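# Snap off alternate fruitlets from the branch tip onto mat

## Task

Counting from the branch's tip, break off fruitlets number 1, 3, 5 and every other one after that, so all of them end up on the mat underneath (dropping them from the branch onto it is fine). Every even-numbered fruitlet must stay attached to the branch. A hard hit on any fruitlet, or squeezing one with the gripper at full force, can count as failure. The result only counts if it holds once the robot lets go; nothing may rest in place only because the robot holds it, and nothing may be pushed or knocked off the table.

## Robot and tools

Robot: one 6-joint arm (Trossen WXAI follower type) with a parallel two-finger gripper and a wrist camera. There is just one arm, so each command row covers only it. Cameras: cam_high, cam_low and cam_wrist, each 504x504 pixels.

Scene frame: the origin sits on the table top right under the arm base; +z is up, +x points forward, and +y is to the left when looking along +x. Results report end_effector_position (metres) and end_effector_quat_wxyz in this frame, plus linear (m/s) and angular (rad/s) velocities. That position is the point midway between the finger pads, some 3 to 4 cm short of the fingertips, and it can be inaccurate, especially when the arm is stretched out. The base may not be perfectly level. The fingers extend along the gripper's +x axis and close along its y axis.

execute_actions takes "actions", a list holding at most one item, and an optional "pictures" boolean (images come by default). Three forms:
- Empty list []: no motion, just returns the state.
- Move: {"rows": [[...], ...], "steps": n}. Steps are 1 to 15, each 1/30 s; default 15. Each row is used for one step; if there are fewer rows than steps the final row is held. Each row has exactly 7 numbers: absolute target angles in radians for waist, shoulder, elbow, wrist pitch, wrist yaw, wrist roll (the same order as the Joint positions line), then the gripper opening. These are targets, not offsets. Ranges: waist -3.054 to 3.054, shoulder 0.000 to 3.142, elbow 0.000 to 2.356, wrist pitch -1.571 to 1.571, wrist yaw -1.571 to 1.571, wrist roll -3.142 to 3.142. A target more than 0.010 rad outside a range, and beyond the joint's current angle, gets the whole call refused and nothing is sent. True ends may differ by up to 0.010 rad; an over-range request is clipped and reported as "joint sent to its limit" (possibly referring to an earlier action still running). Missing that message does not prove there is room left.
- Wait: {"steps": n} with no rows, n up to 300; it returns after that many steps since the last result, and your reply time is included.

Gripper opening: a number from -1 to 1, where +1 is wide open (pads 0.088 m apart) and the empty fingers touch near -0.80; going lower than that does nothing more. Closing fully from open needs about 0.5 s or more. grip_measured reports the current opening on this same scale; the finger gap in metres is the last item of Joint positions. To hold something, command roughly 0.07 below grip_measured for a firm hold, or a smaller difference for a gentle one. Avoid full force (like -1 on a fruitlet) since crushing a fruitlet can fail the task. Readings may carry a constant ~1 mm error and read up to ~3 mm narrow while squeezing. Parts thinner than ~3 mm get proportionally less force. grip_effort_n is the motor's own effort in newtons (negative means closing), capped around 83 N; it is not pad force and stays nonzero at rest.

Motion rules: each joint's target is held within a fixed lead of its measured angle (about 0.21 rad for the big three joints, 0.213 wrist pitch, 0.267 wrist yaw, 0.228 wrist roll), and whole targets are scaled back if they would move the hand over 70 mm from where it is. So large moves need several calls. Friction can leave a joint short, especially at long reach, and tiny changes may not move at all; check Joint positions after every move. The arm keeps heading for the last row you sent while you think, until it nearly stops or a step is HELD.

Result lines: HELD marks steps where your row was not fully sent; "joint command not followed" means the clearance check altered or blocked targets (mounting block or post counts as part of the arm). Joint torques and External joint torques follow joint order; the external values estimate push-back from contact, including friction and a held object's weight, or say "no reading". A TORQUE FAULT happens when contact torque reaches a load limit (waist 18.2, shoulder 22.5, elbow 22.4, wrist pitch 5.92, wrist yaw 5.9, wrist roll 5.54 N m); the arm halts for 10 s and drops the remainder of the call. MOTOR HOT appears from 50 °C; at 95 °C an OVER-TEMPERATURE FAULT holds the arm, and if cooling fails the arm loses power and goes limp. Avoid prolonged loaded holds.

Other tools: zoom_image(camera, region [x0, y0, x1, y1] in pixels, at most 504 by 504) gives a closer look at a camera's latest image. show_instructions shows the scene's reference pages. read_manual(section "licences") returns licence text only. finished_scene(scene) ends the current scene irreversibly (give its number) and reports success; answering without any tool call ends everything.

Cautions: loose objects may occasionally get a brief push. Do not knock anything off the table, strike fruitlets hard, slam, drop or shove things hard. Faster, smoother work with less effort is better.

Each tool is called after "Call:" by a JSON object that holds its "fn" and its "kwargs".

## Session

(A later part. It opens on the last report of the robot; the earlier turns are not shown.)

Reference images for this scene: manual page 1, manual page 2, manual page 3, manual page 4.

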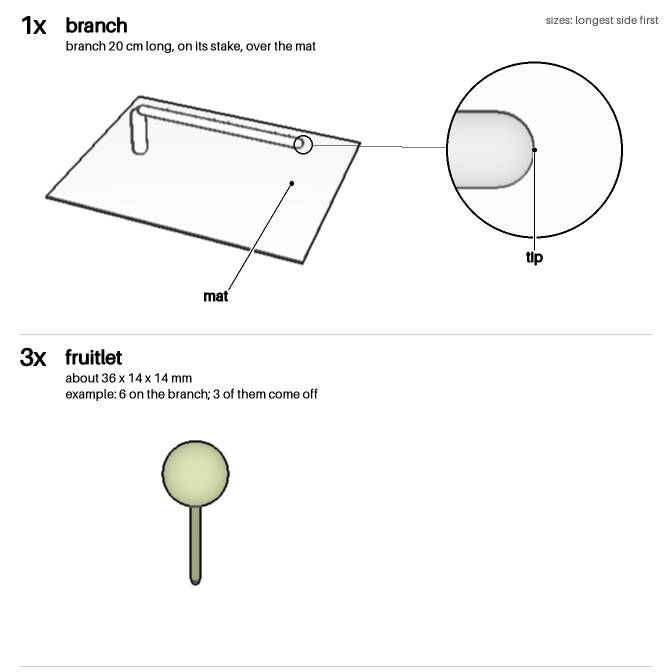

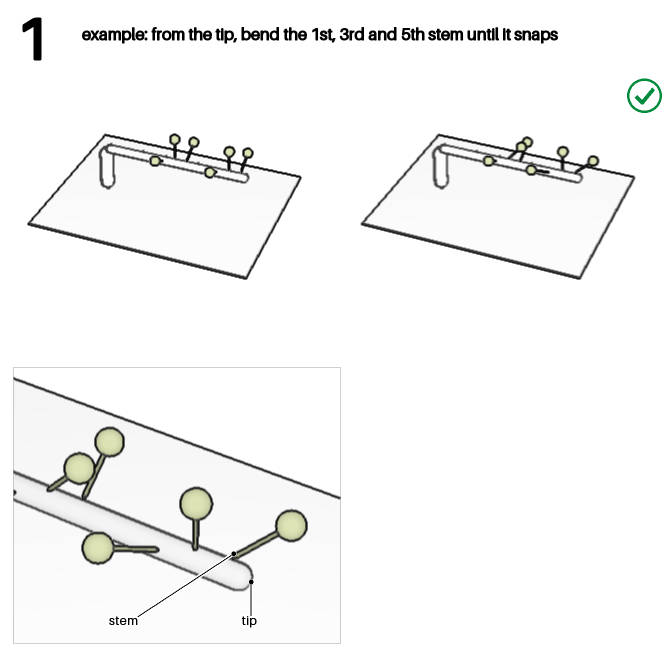

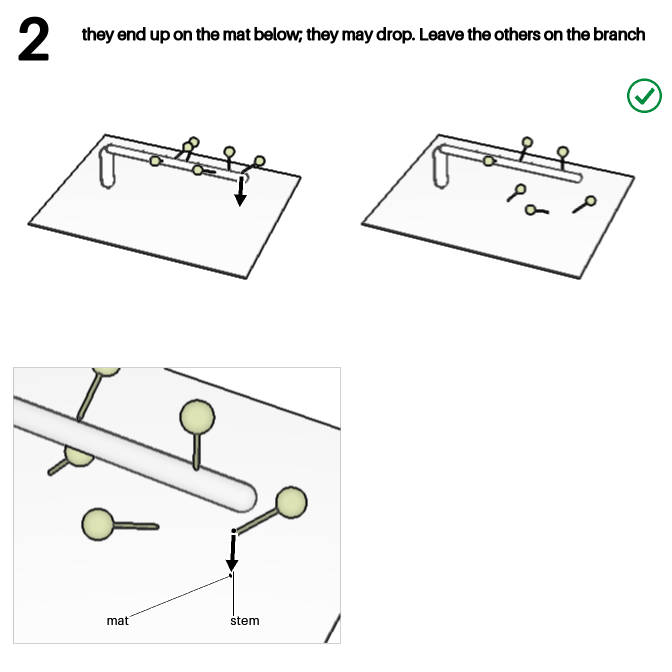

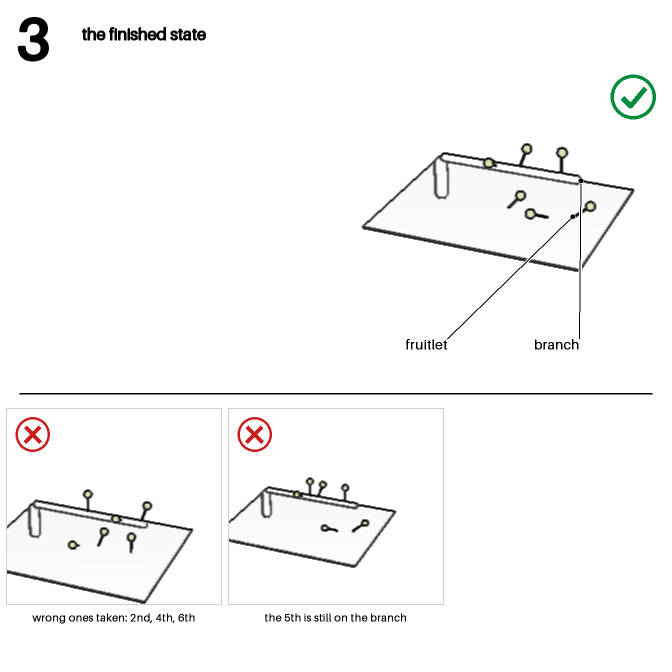

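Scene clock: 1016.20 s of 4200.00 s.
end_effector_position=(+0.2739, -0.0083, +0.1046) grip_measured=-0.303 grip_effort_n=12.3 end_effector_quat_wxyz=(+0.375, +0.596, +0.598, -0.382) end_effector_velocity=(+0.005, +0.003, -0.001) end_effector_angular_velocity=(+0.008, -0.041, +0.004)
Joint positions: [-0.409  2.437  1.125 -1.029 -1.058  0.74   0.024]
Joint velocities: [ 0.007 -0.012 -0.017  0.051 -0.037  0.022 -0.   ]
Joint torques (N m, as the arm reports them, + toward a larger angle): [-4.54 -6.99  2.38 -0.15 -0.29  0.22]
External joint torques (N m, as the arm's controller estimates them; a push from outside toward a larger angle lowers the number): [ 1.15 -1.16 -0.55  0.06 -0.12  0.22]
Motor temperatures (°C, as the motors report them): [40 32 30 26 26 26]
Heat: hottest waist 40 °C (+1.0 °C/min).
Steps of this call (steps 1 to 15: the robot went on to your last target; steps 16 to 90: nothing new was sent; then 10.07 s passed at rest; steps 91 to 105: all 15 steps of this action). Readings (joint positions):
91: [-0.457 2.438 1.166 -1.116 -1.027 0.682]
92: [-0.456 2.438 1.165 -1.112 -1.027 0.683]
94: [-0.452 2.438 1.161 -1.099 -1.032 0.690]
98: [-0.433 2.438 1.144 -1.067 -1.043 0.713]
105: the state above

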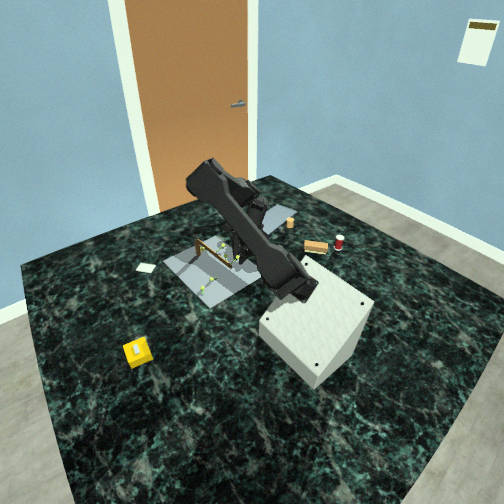

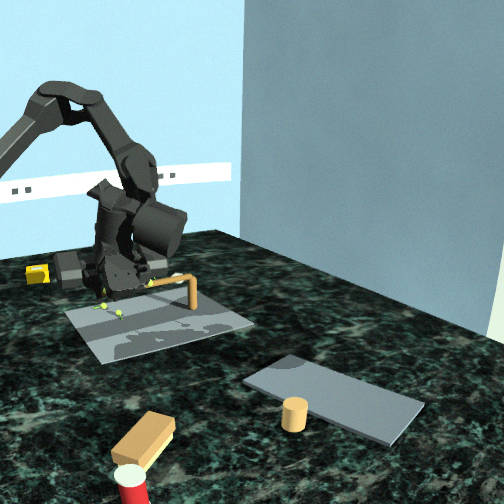

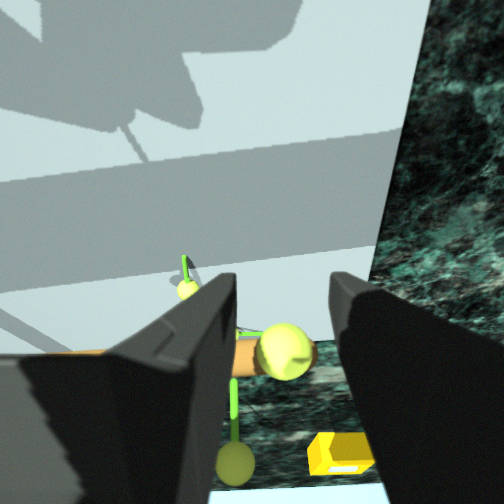

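Call:
{"fn": "execute_actions", "kwargs": {"actions": [{"rows":[[-0.406,2.424,1.117,-1.022,-1.063,0.75,-0.4],[-0.406,2.424,1.117,-1.022,-1.063,0.75,-0.45],[-0.406,2.424,1.117,-1.022,-1.063,0.75,-0.5],[-0.406,2.424,1.117,-1.022,-1.063,0.75,-0.53],[-0.406,2.424,1.117,-1.022,-1.063,0.75,-0.55],[-0.406,2.424,1.117,-1.022,-1.063,0.75,-0.57],[-0.406,2.424,1.117,-1.022,-1.063,0.75,-0.585],[-0.406,2.424,1.117,-1.022,-1.063,0.75,-0.6]],"steps":15}]}}

Scene clock: 1046.27 s of 4200.00 s.
end_effector_position=(+0.2744, -0.0084, +0.1046) grip_measured=-0.589 grip_effort_n=-31.9 end_effector_quat_wxyz=(+0.376, +0.597, +0.598, -0.381) end_effector_velocity=(-0.000, +0.000, +0.002) end_effector_angular_velocity=(+0.008, -0.002, -0.019)
Joint positions: [-0.409  2.435  1.123 -1.024 -1.06   0.744  0.01 ]
Joint velocities: [-0.007 -0.002 -0.002 -0.007 -0.007  0.007 -0.003]
Joint torques (N m, as the arm reports them, + toward a larger angle): [-4.44 -6.91  2.36 -0.16 -0.29  0.22]
External joint torques (N m, as the arm's controller estimates them; a push from outside toward a larger angle lowers the number): [ 1.18 -1.15 -0.47  0.07 -0.13  0.22]
Motor temperatures (°C, as the motors report them): [39 33 30 26 26 26]
Heat: hottest waist 39 °C (-1.0 °C/min).
Steps of this call (steps 1 to 15: the robot went on to your last target; steps 16 to 90: nothing new was sent; then 26.57 s passed at rest; steps 91 to 105: all 15 steps of this action). Readings (joint positions):
91: [-0.409 2.435 1.123 -1.025 -1.060 0.744]
92: [-0.409 2.435 1.123 -1.025 -1.060 0.744]
94: [-0.409 2.435 1.123 -1.024 -1.060 0.744]
98: [-0.409 2.435 1.123 -1.024 -1.060 0.744]
105: the state above

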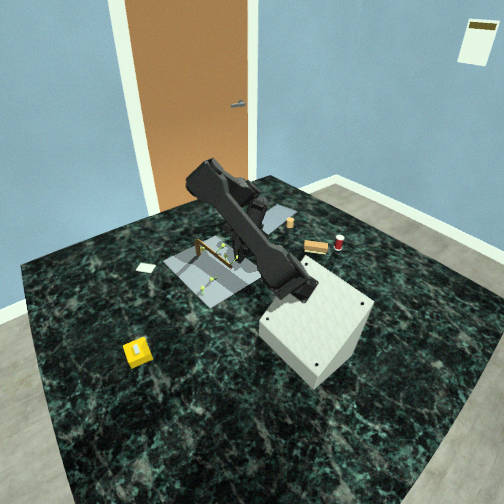

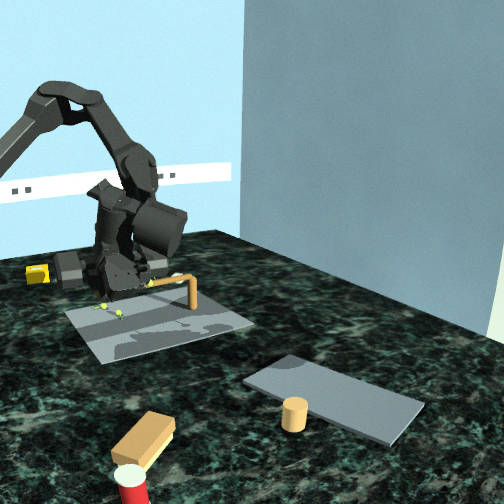

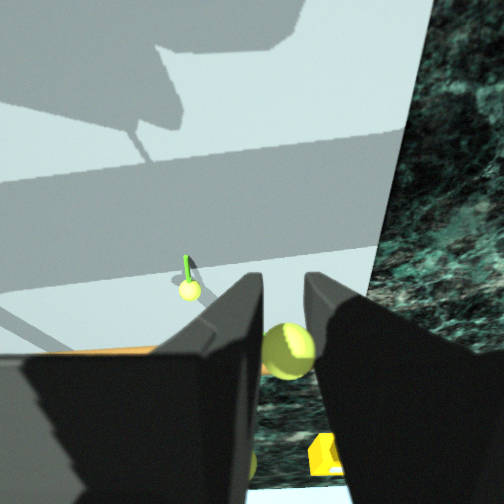

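Call:
{"fn": "execute_actions", "kwargs": {"actions": [{"rows":[[-0.405,2.442,1.117,-1.016,-1.063,0.75,-0.6],[-0.401,2.446,1.114,-1.007,-1.065,0.756,-0.6],[-0.398,2.449,1.112,-0.998,-1.067,0.762,-0.6],[-0.394,2.451,1.11,-0.989,-1.069,0.768,-0.6],[-0.391,2.453,1.108,-0.98,-1.071,0.773,-0.6],[-0.387,2.455,1.106,-0.971,-1.073,0.779,-0.6],[-0.384,2.457,1.104,-0.962,-1.076,0.785,-0.6],[-0.38,2.459,1.102,-0.953,-1.078,0.79,-0.6],[-0.377,2.461,1.1,-0.944,-1.08,0.796,-0.6],[-0.373,2.463,1.098,-0.935,-1.083,0.802,-0.6],[-0.37,2.465,1.095,-0.926,-1.085,0.807,-0.6],[-0.366,2.467,1.093,-0.917,-1.087,0.813,-0.6],[-0.363,2.469,1.091,-0.908,-1.089,0.819,-0.6],[-0.36,2.471,1.089,-0.9,-1.091,0.824,-0.6]],"steps":15}]}}

Scene clock: 1065.77 s of 4200.00 s.
end_effector_position=(+0.2757, -0.0099, +0.0878) grip_measured=-0.594 grip_effort_n=-31.9 end_effector_quat_wxyz=(+0.381, +0.595, +0.596, -0.381) end_effector_velocity=(-0.006, +0.006, -0.036) end_effector_angular_velocity=(+0.019, +0.039, -0.013)
Joint positions: [-0.372  2.456  1.101 -0.916 -1.081  0.808  0.01 ]
Joint velocities: [ 0.09   0.051 -0.046  0.154 -0.051  0.11   0.   ]
Joint torques (N m, as the arm reports them, + toward a larger angle): [-4.35 -4.42  2.05 -0.21 -0.4   0.22]
External joint torques (N m, as the arm's controller estimates them; a push from outside toward a larger angle lowers the number): [ 1.4   1.51 -0.64 -0.02 -0.22  0.22]
Motor temperatures (°C, as the motors report them): [39 34 29 26 26 26]
Heat: hottest waist 39 °C (-1.0 °C/min).
Steps of this call (steps 1 to 15: the robot went on to your last target; steps 16 to 90: nothing new was sent; then 16.00 s passed at rest; steps 91 to 105: all 15 steps of this action). Readings (joint positions):
91: [-0.409 2.435 1.123 -1.023 -1.060 0.744]
92: [-0.408 2.435 1.122 -1.020 -1.060 0.745]
94: [-0.405 2.435 1.120 -1.007 -1.061 0.752]
98: [-0.396 2.441 1.114 -0.976 -1.065 0.770]
105: the state above

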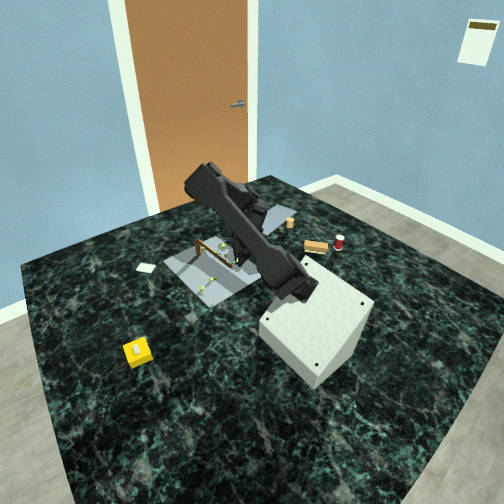

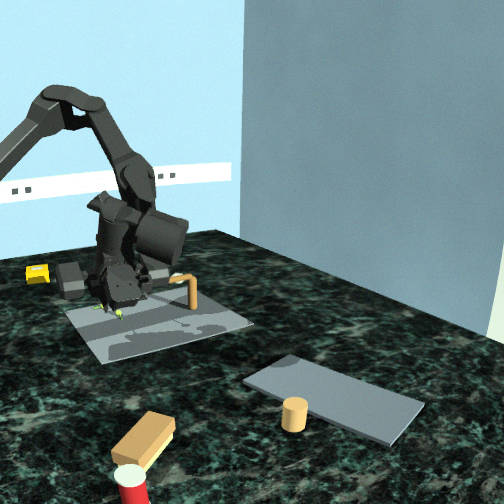

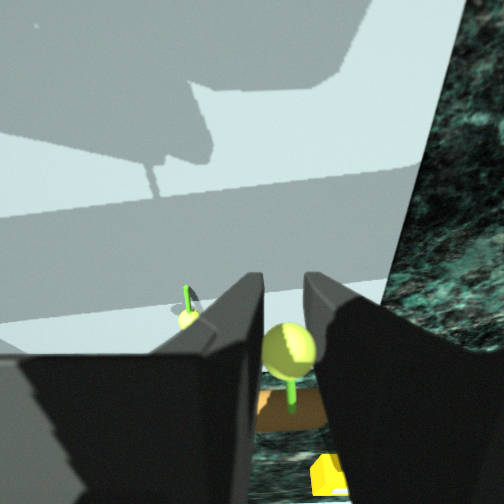

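Call:
{"fn": "execute_actions", "kwargs": {"actions": [{"rows":[[-0.36,2.471,1.089,-0.9,-1.091,0.824,-0.61],[-0.357,2.473,1.087,-0.891,-1.093,0.829,-0.61],[-0.354,2.475,1.085,-0.882,-1.095,0.834,-0.61],[-0.351,2.477,1.083,-0.873,-1.097,0.839,-0.61],[-0.348,2.479,1.08,-0.864,-1.099,0.844,-0.61],[-0.345,2.481,1.078,-0.855,-1.101,0.849,-0.61],[-0.342,2.483,1.076,-0.846,-1.103,0.854,-0.61],[-0.339,2.485,1.074,-0.837,-1.105,0.859,-0.61],[-0.336,2.487,1.072,-0.828,-1.107,0.864,-0.61],[-0.333,2.489,1.07,-0.819,-1.109,0.869,-0.61],[-0.33,2.491,1.068,-0.811,-1.111,0.874,-0.61],[-0.327,2.493,1.066,-0.803,-1.113,0.879,-0.61],[-0.323,2.496,1.063,-0.794,-1.116,0.883,-0.61]],"steps":15}]}}

Scene clock: 1077.73 s of 4200.00 s.
end_effector_position=(+0.2738, -0.0088, +0.0690) grip_measured=-0.603 grip_effort_n=-39.3 end_effector_quat_wxyz=(+0.379, +0.595, +0.598, -0.380) end_effector_velocity=(-0.011, +0.005, -0.026) end_effector_angular_velocity=(+0.022, +0.034, -0.011)
Joint positions: [-0.329  2.482  1.072 -0.808 -1.11   0.87   0.009]
Joint velocities: [ 0.061  0.042 -0.046  0.11  -0.037  0.066  0.   ]
Joint torques (N m, as the arm reports them, + toward a larger angle): [-4.53 -4.41  1.92 -0.1  -0.33  0.22]
External joint torques (N m, as the arm's controller estimates them; a push from outside toward a larger angle lowers the number): [ 1.16  1.37 -0.4   0.08 -0.14  0.22]
Motor temperatures (°C, as the motors report them): [39 33 29 26 26 26]
Heat: hottest waist 39 °C (-1.0 °C/min).
Steps of this call (steps 1 to 30: the robot went on to your last target; steps 31 to 90: nothing new was sent; then 8.47 s passed at rest; steps 91 to 105: all 15 steps of this action). Readings (joint positions):
91: [-0.366 2.460 1.096 -0.901 -1.086 0.818]
92: [-0.365 2.460 1.096 -0.899 -1.086 0.819]
94: [-0.363 2.461 1.093 -0.890 -1.089 0.824]
98: [-0.349 2.468 1.085 -0.860 -1.098 0.841]
105: the state above

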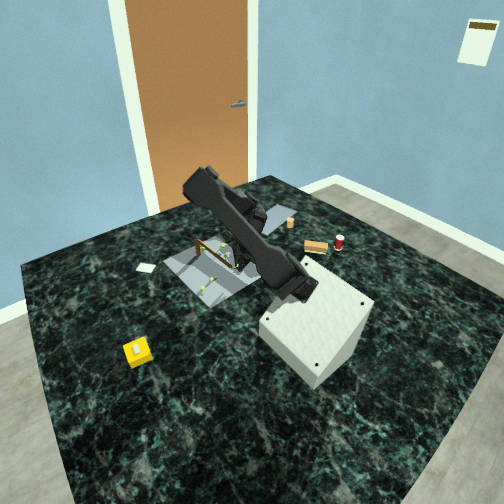

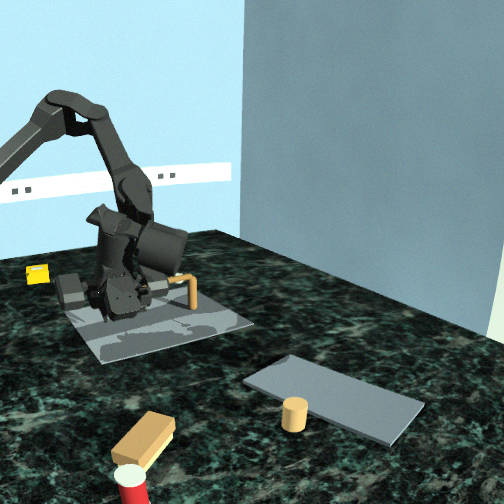

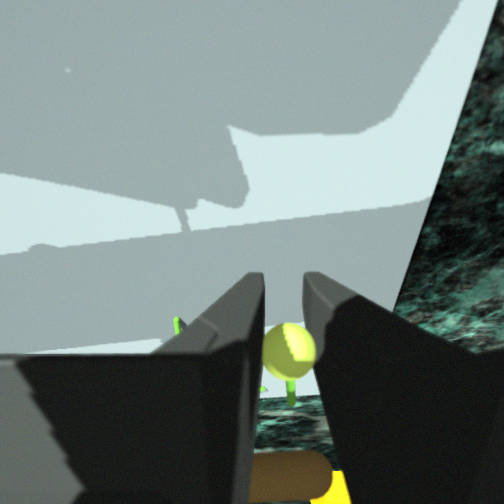

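Call:
{"fn": "execute_actions", "kwargs": {"actions": [{"rows":[[-0.335,2.50,1.085,-0.815,-1.107,0.86,-0.61],[-0.343,2.515,1.10,-0.825,-1.102,0.849,-0.61],[-0.351,2.53,1.115,-0.836,-1.097,0.838,-0.61],[-0.359,2.546,1.13,-0.846,-1.092,0.826,-0.61],[-0.367,2.562,1.145,-0.857,-1.087,0.814,-0.61],[-0.375,2.578,1.16,-0.868,-1.082,0.802,-0.61],[-0.382,2.593,1.173,-0.878,-1.078,0.79,-0.61],[-0.387,2.606,1.185,-0.885,-1.075,0.781,-0.61],[-0.379,2.613,1.186,-0.868,-1.08,0.794,-0.61],[-0.371,2.62,1.187,-0.851,-1.085,0.806,-0.61],[-0.364,2.628,1.188,-0.834,-1.09,0.819,-0.61],[-0.356,2.635,1.189,-0.817,-1.095,0.831,-0.61],[-0.349,2.643,1.19,-0.80,-1.10,0.844,-0.61],[-0.342,2.651,1.19,-0.783,-1.104,0.856,-0.61]],"steps":15}]}}

Scene clock: 1098.97 s of 4200.00 s.
end_effector_position=(+0.2831, -0.0398, +0.0532) grip_measured=-0.603 grip_effort_n=-39.3 end_effector_quat_wxyz=(+0.380, +0.596, +0.596, -0.380) end_effector_velocity=(+0.004, -0.004, -0.079) end_effector_angular_velocity=(+0.024, +0.074, +0.015)
Joint positions: [-0.357  2.624  1.181 -0.809 -1.094  0.832  0.009]
Joint velocities: [ 0.178  0.198  0.056  0.256 -0.081  0.183 -0.   ]
Joint torques (N m, as the arm reports them, + toward a larger angle): [-4.84 -4.89  2.84 -0.18 -0.32  0.23]
External joint torques (N m, as the arm's controller estimates them; a push from outside toward a larger angle lowers the number): [ 1.2   1.76  0.52  0.06 -0.11  0.22]
Motor temperatures (°C, as the motors report them): [39 32 29 26 26 26]
Heat: hottest waist 39 °C (+0.0 °C/min).
Steps of this call (steps 1 to 30: the robot went on to your last target; steps 31 to 90: nothing new was sent; then 17.73 s passed at rest; steps 91 to 105: all 15 steps of this action). Readings (joint positions):
91: [-0.326 2.485 1.070 -0.798 -1.113 0.876]
92: [-0.328 2.489 1.075 -0.806 -1.113 0.874]
94: [-0.337 2.505 1.094 -0.822 -1.107 0.857]
98: [-0.368 2.558 1.147 -0.859 -1.089 0.815]
105: the state above

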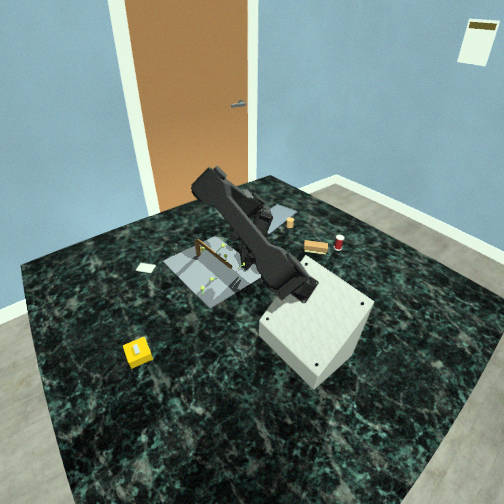

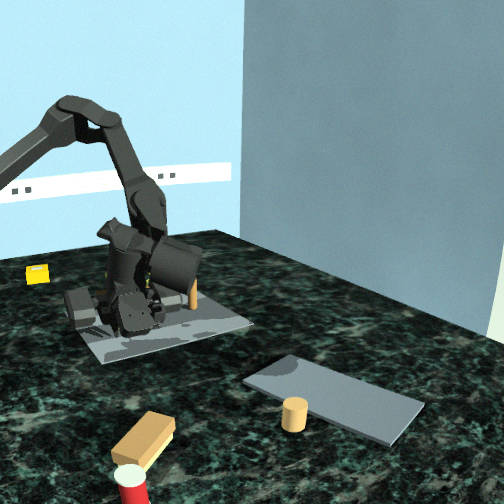

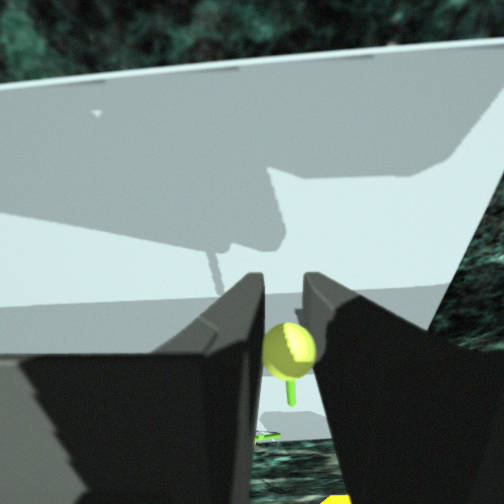

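Let it settle, then release.

Call:
{"fn": "execute_actions", "kwargs": {"actions": [{"rows":[[-0.342,2.651,1.19,-0.783,-1.104,0.856,-0.61],[-0.342,2.651,1.19,-0.783,-1.104,0.856,-0.61],[-0.342,2.651,1.19,-0.783,-1.104,0.856,-0.61],[-0.342,2.651,1.19,-0.783,-1.104,0.856,-0.61],[-0.342,2.651,1.19,-0.783,-1.104,0.856,-0.61],[-0.342,2.651,1.19,-0.783,-1.104,0.856,-0.59],[-0.342,2.651,1.19,-0.783,-1.104,0.856,-0.57],[-0.342,2.651,1.19,-0.783,-1.104,0.856,-0.55],[-0.342,2.651,1.19,-0.783,-1.104,0.856,-0.5],[-0.342,2.651,1.19,-0.783,-1.104,0.856,-0.4],[-0.342,2.651,1.19,-0.783,-1.104,0.856,-0.3]],"steps":15}]}}

Scene clock: 1106.67 s of 4200.00 s.
end_effector_position=(+0.2836, -0.0405, +0.0472) grip_measured=-0.344 grip_effort_n=12.8 end_effector_quat_wxyz=(+0.378, +0.596, +0.597, -0.381) end_effector_velocity=(-0.003, +0.002, +0.001) end_effector_angular_velocity=(+0.013, +0.009, -0.015)
Joint positions: [-0.344  2.639  1.185 -0.785 -1.101  0.85   0.022]
Joint velocities: [-0.002  0.002 -0.002 -0.022 -0.007 -0.007  0.022]
Joint torques (N m, as the arm reports them, + toward a larger angle): [-4.72 -4.69  2.99 -0.1  -0.3   0.21]
External joint torques (N m, as the arm's controller estimates them; a push from outside toward a larger angle lowers the number): [ 1.17  1.59  0.75  0.08 -0.12  0.22]
Motor temperatures (°C, as the motors report them): [39 32 29 26 26 26]
Heat: hottest waist 39 °C (+0.0 °C/min).
Steps of this call (steps 1 to 30: the robot went on to your last target; steps 31 to 90: nothing new was sent; then 4.20 s passed at rest; steps 91 to 105: all 15 steps of this action). Readings (joint positions):
91: [-0.344 2.639 1.185 -0.785 -1.101 0.850]
92: [-0.344 2.639 1.185 -0.785 -1.101 0.850]
94: [-0.344 2.639 1.185 -0.785 -1.101 0.850]
98: [-0.344 2.639 1.185 -0.785 -1.101 0.850]
105: the state above

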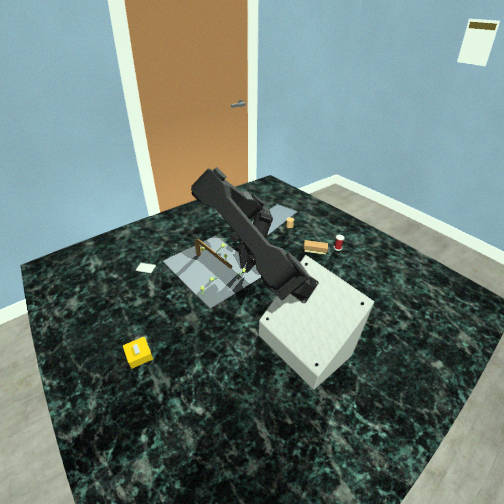

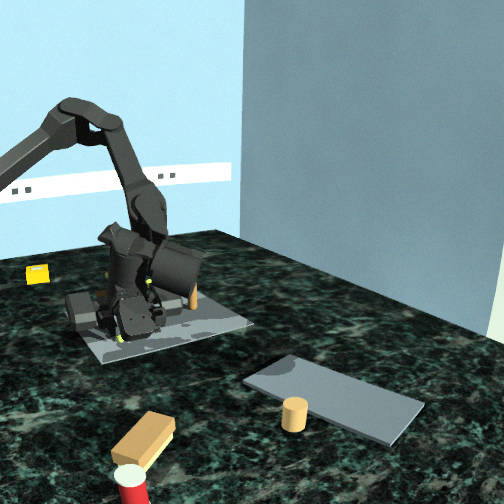

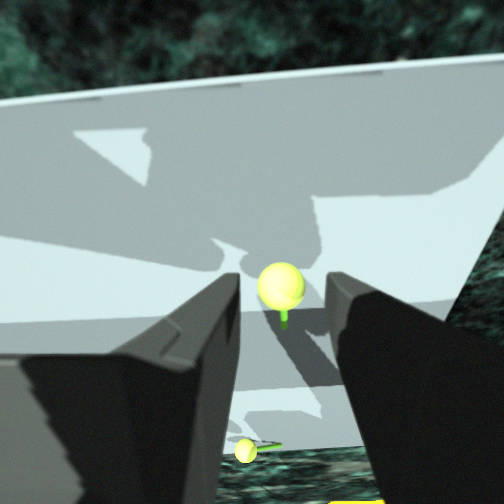

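Call:
{"fn": "execute_actions", "kwargs": {"actions": [{"rows":[[-0.36,2.645,1.20,-0.815,-1.09,0.83,-0.3],[-0.385,2.648,1.222,-0.862,-1.072,0.797,-0.3],[-0.41,2.65,1.244,-0.91,-1.053,0.763,-0.3],[-0.435,2.653,1.266,-0.957,-1.035,0.73,-0.3],[-0.46,2.655,1.288,-1.005,-1.016,0.695,-0.3],[-0.485,2.658,1.31,-1.053,-0.998,0.66,-0.3],[-0.51,2.66,1.332,-1.10,-0.98,0.627,-0.3],[-0.535,2.662,1.354,-1.148,-0.96,0.593,-0.3],[-0.56,2.664,1.376,-1.195,-0.94,0.56,-0.3],[-0.574,2.64,1.385,-1.225,-0.93,0.54,-0.3],[-0.585,2.58,1.385,-1.225,-0.93,0.54,-0.3],[-0.595,2.50,1.385,-1.225,-0.93,0.54,-0.3],[-0.605,2.42,1.385,-1.225,-0.93,0.54,-0.3],[-0.615,2.34,1.385,-1.225,-0.93,0.54,-0.3],[-0.625,2.26,1.385,-1.225,-0.93,0.54,-0.3]],"steps":15}], "pictures": false}}

Call:
{"fn": "execute_actions", "kwargs": {"actions": [{"rows":[[-0.65,2.18,1.385,-1.225,-0.93,0.54,-0.3],[-0.68,2.10,1.385,-1.225,-0.93,0.54,-0.3],[-0.71,2.02,1.385,-1.225,-0.93,0.54,-0.3],[-0.74,1.95,1.385,-1.225,-0.93,0.54,-0.3],[-0.77,1.90,1.385,-1.225,-0.93,0.54,-0.3]],"steps":12}]}}

Scene clock: 1122.70 s of 4200.00 s.
end_effector_position=(+0.3010, -0.0644, +0.1605) grip_measured=-0.303 grip_effort_n=12.3 end_effector_quat_wxyz=(+0.446, +0.581, +0.578, -0.360) end_effector_velocity=(+0.210, +0.136, +0.455) end_effector_angular_velocity=(-0.813, -1.199, +0.889)
Joint positions: [-0.597  2.495  1.358 -1.202 -0.937  0.562  0.024]
Joint velocities: [-0.276 -1.531  0.149 -0.154 -0.007 -0.198 -0.   ]
Joint torques (N m, as the arm reports them, + toward a larger angle): [-4.74 -9.44  5.55 -0.4  -0.15 -0.3 ]
External joint torques (N m, as the arm's controller estimates them; a push from outside toward a larger angle lowers the number): [ 0.83 -1.22  0.8  -0.27  0.13 -0.28]
Motor temperatures (°C, as the motors report them): [40 32 29 26 26 26]
Heat: hottest waist 40 °C (+1.0 °C/min).
Steps of this call (steps 1 to 15: the robot went on to your last target; steps 16 to 90: nothing new was sent; then 12.53 s passed at rest; steps 91 to 105: all 15 steps of this action). Readings (joint positions):
91: [-0.345 2.639 1.187 -0.789 -1.101 0.850]
92: [-0.350 2.639 1.194 -0.809 -1.095 0.840]
94: [-0.374 2.641 1.217 -0.871 -1.072 0.797]
98: [-0.467 2.645 1.295 -1.032 -1.008 0.680]
105: the state above

Scene clock: 1123.10 s of 4200.00 s.
end_effector_position=(+0.3225, -0.0032, +0.3422) grip_measured=-0.302 grip_effort_n=11.9 end_effector_quat_wxyz=(+0.698, +0.491, +0.449, -0.265) end_effector_velocity=(+0.005, +0.142, +0.136) end_effector_angular_velocity=(-0.401, -0.347, +0.370)
Joint positions: [-0.773  1.92   1.394 -1.222 -0.933  0.546  0.024]
Joint velocities: [ 0.017 -0.579  0.071 -0.022 -0.037 -0.022 -0.   ]
Joint torques (N m, as the arm reports them, + toward a larger angle): [-3.69 -0.65  3.99  0.4  -0.11 -0.28]
External joint torques (N m, as the arm's controller estimates them; a push from outside toward a larger angle lowers the number): [ 0.88  0.03  0.69 -0.3  -0.09 -0.28]
Motor temperatures (°C, as the motors report them): [40 32 29 26 26 26]
Heat: hottest waist 40 °C (+1.0 °C/min).
Steps of this call (steps 1 to 12: all 12 steps of this action). Readings (joint positions):
1: [-0.607 2.443 1.364 -1.205 -0.937 0.558]
2: [-0.620 2.388 1.371 -1.208 -0.937 0.554]
4: [-0.657 2.280 1.380 -1.213 -0.937 0.551]
8: [-0.751 2.065 1.383 -1.218 -0.932 0.548]
12: the state above

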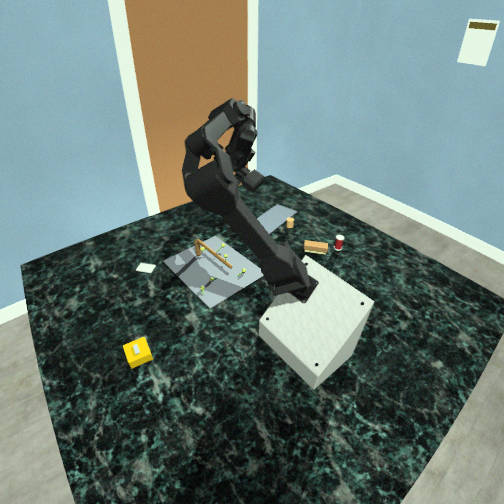

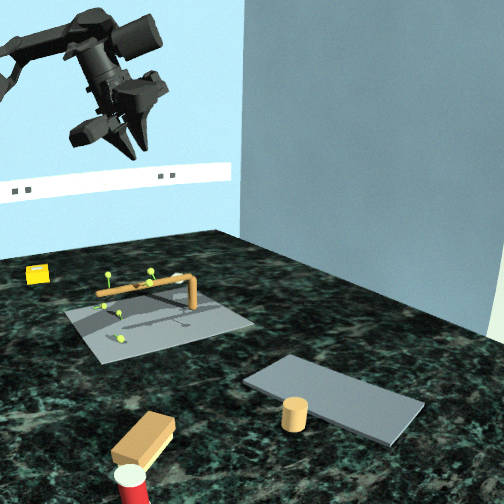

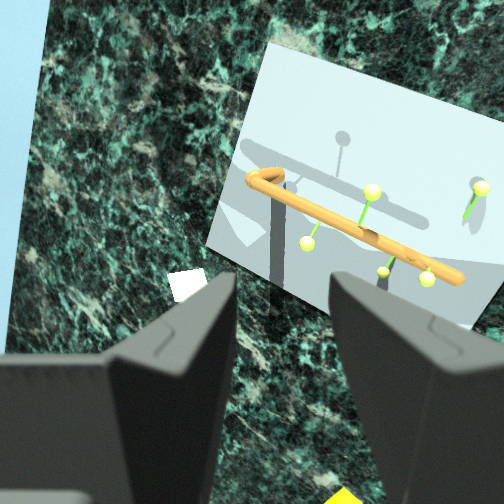

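Call:
{"fn": "zoom_image", "kwargs": {"camera": "cam_high", "region": [155, 225, 275, 315]}}

Region (155, 225, 275, 315) of cam_high's 504x504 image, scaled by 4.200, with more detail than that image has; it fills the top 378 rows of this view, and the rest is white.

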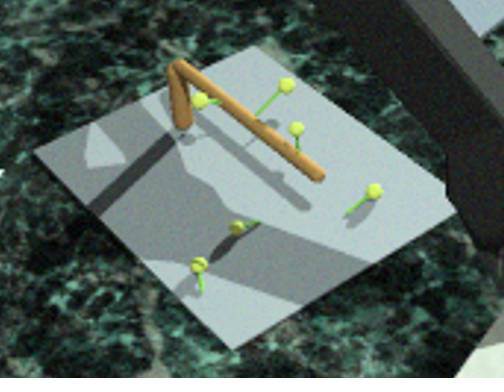

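All three are on the mat, and 2, 4 and 6 remain on the branch.

Call:
{"fn": "finished_scene", "kwargs": {"scene": 2}}

The scene is finished: the task was done.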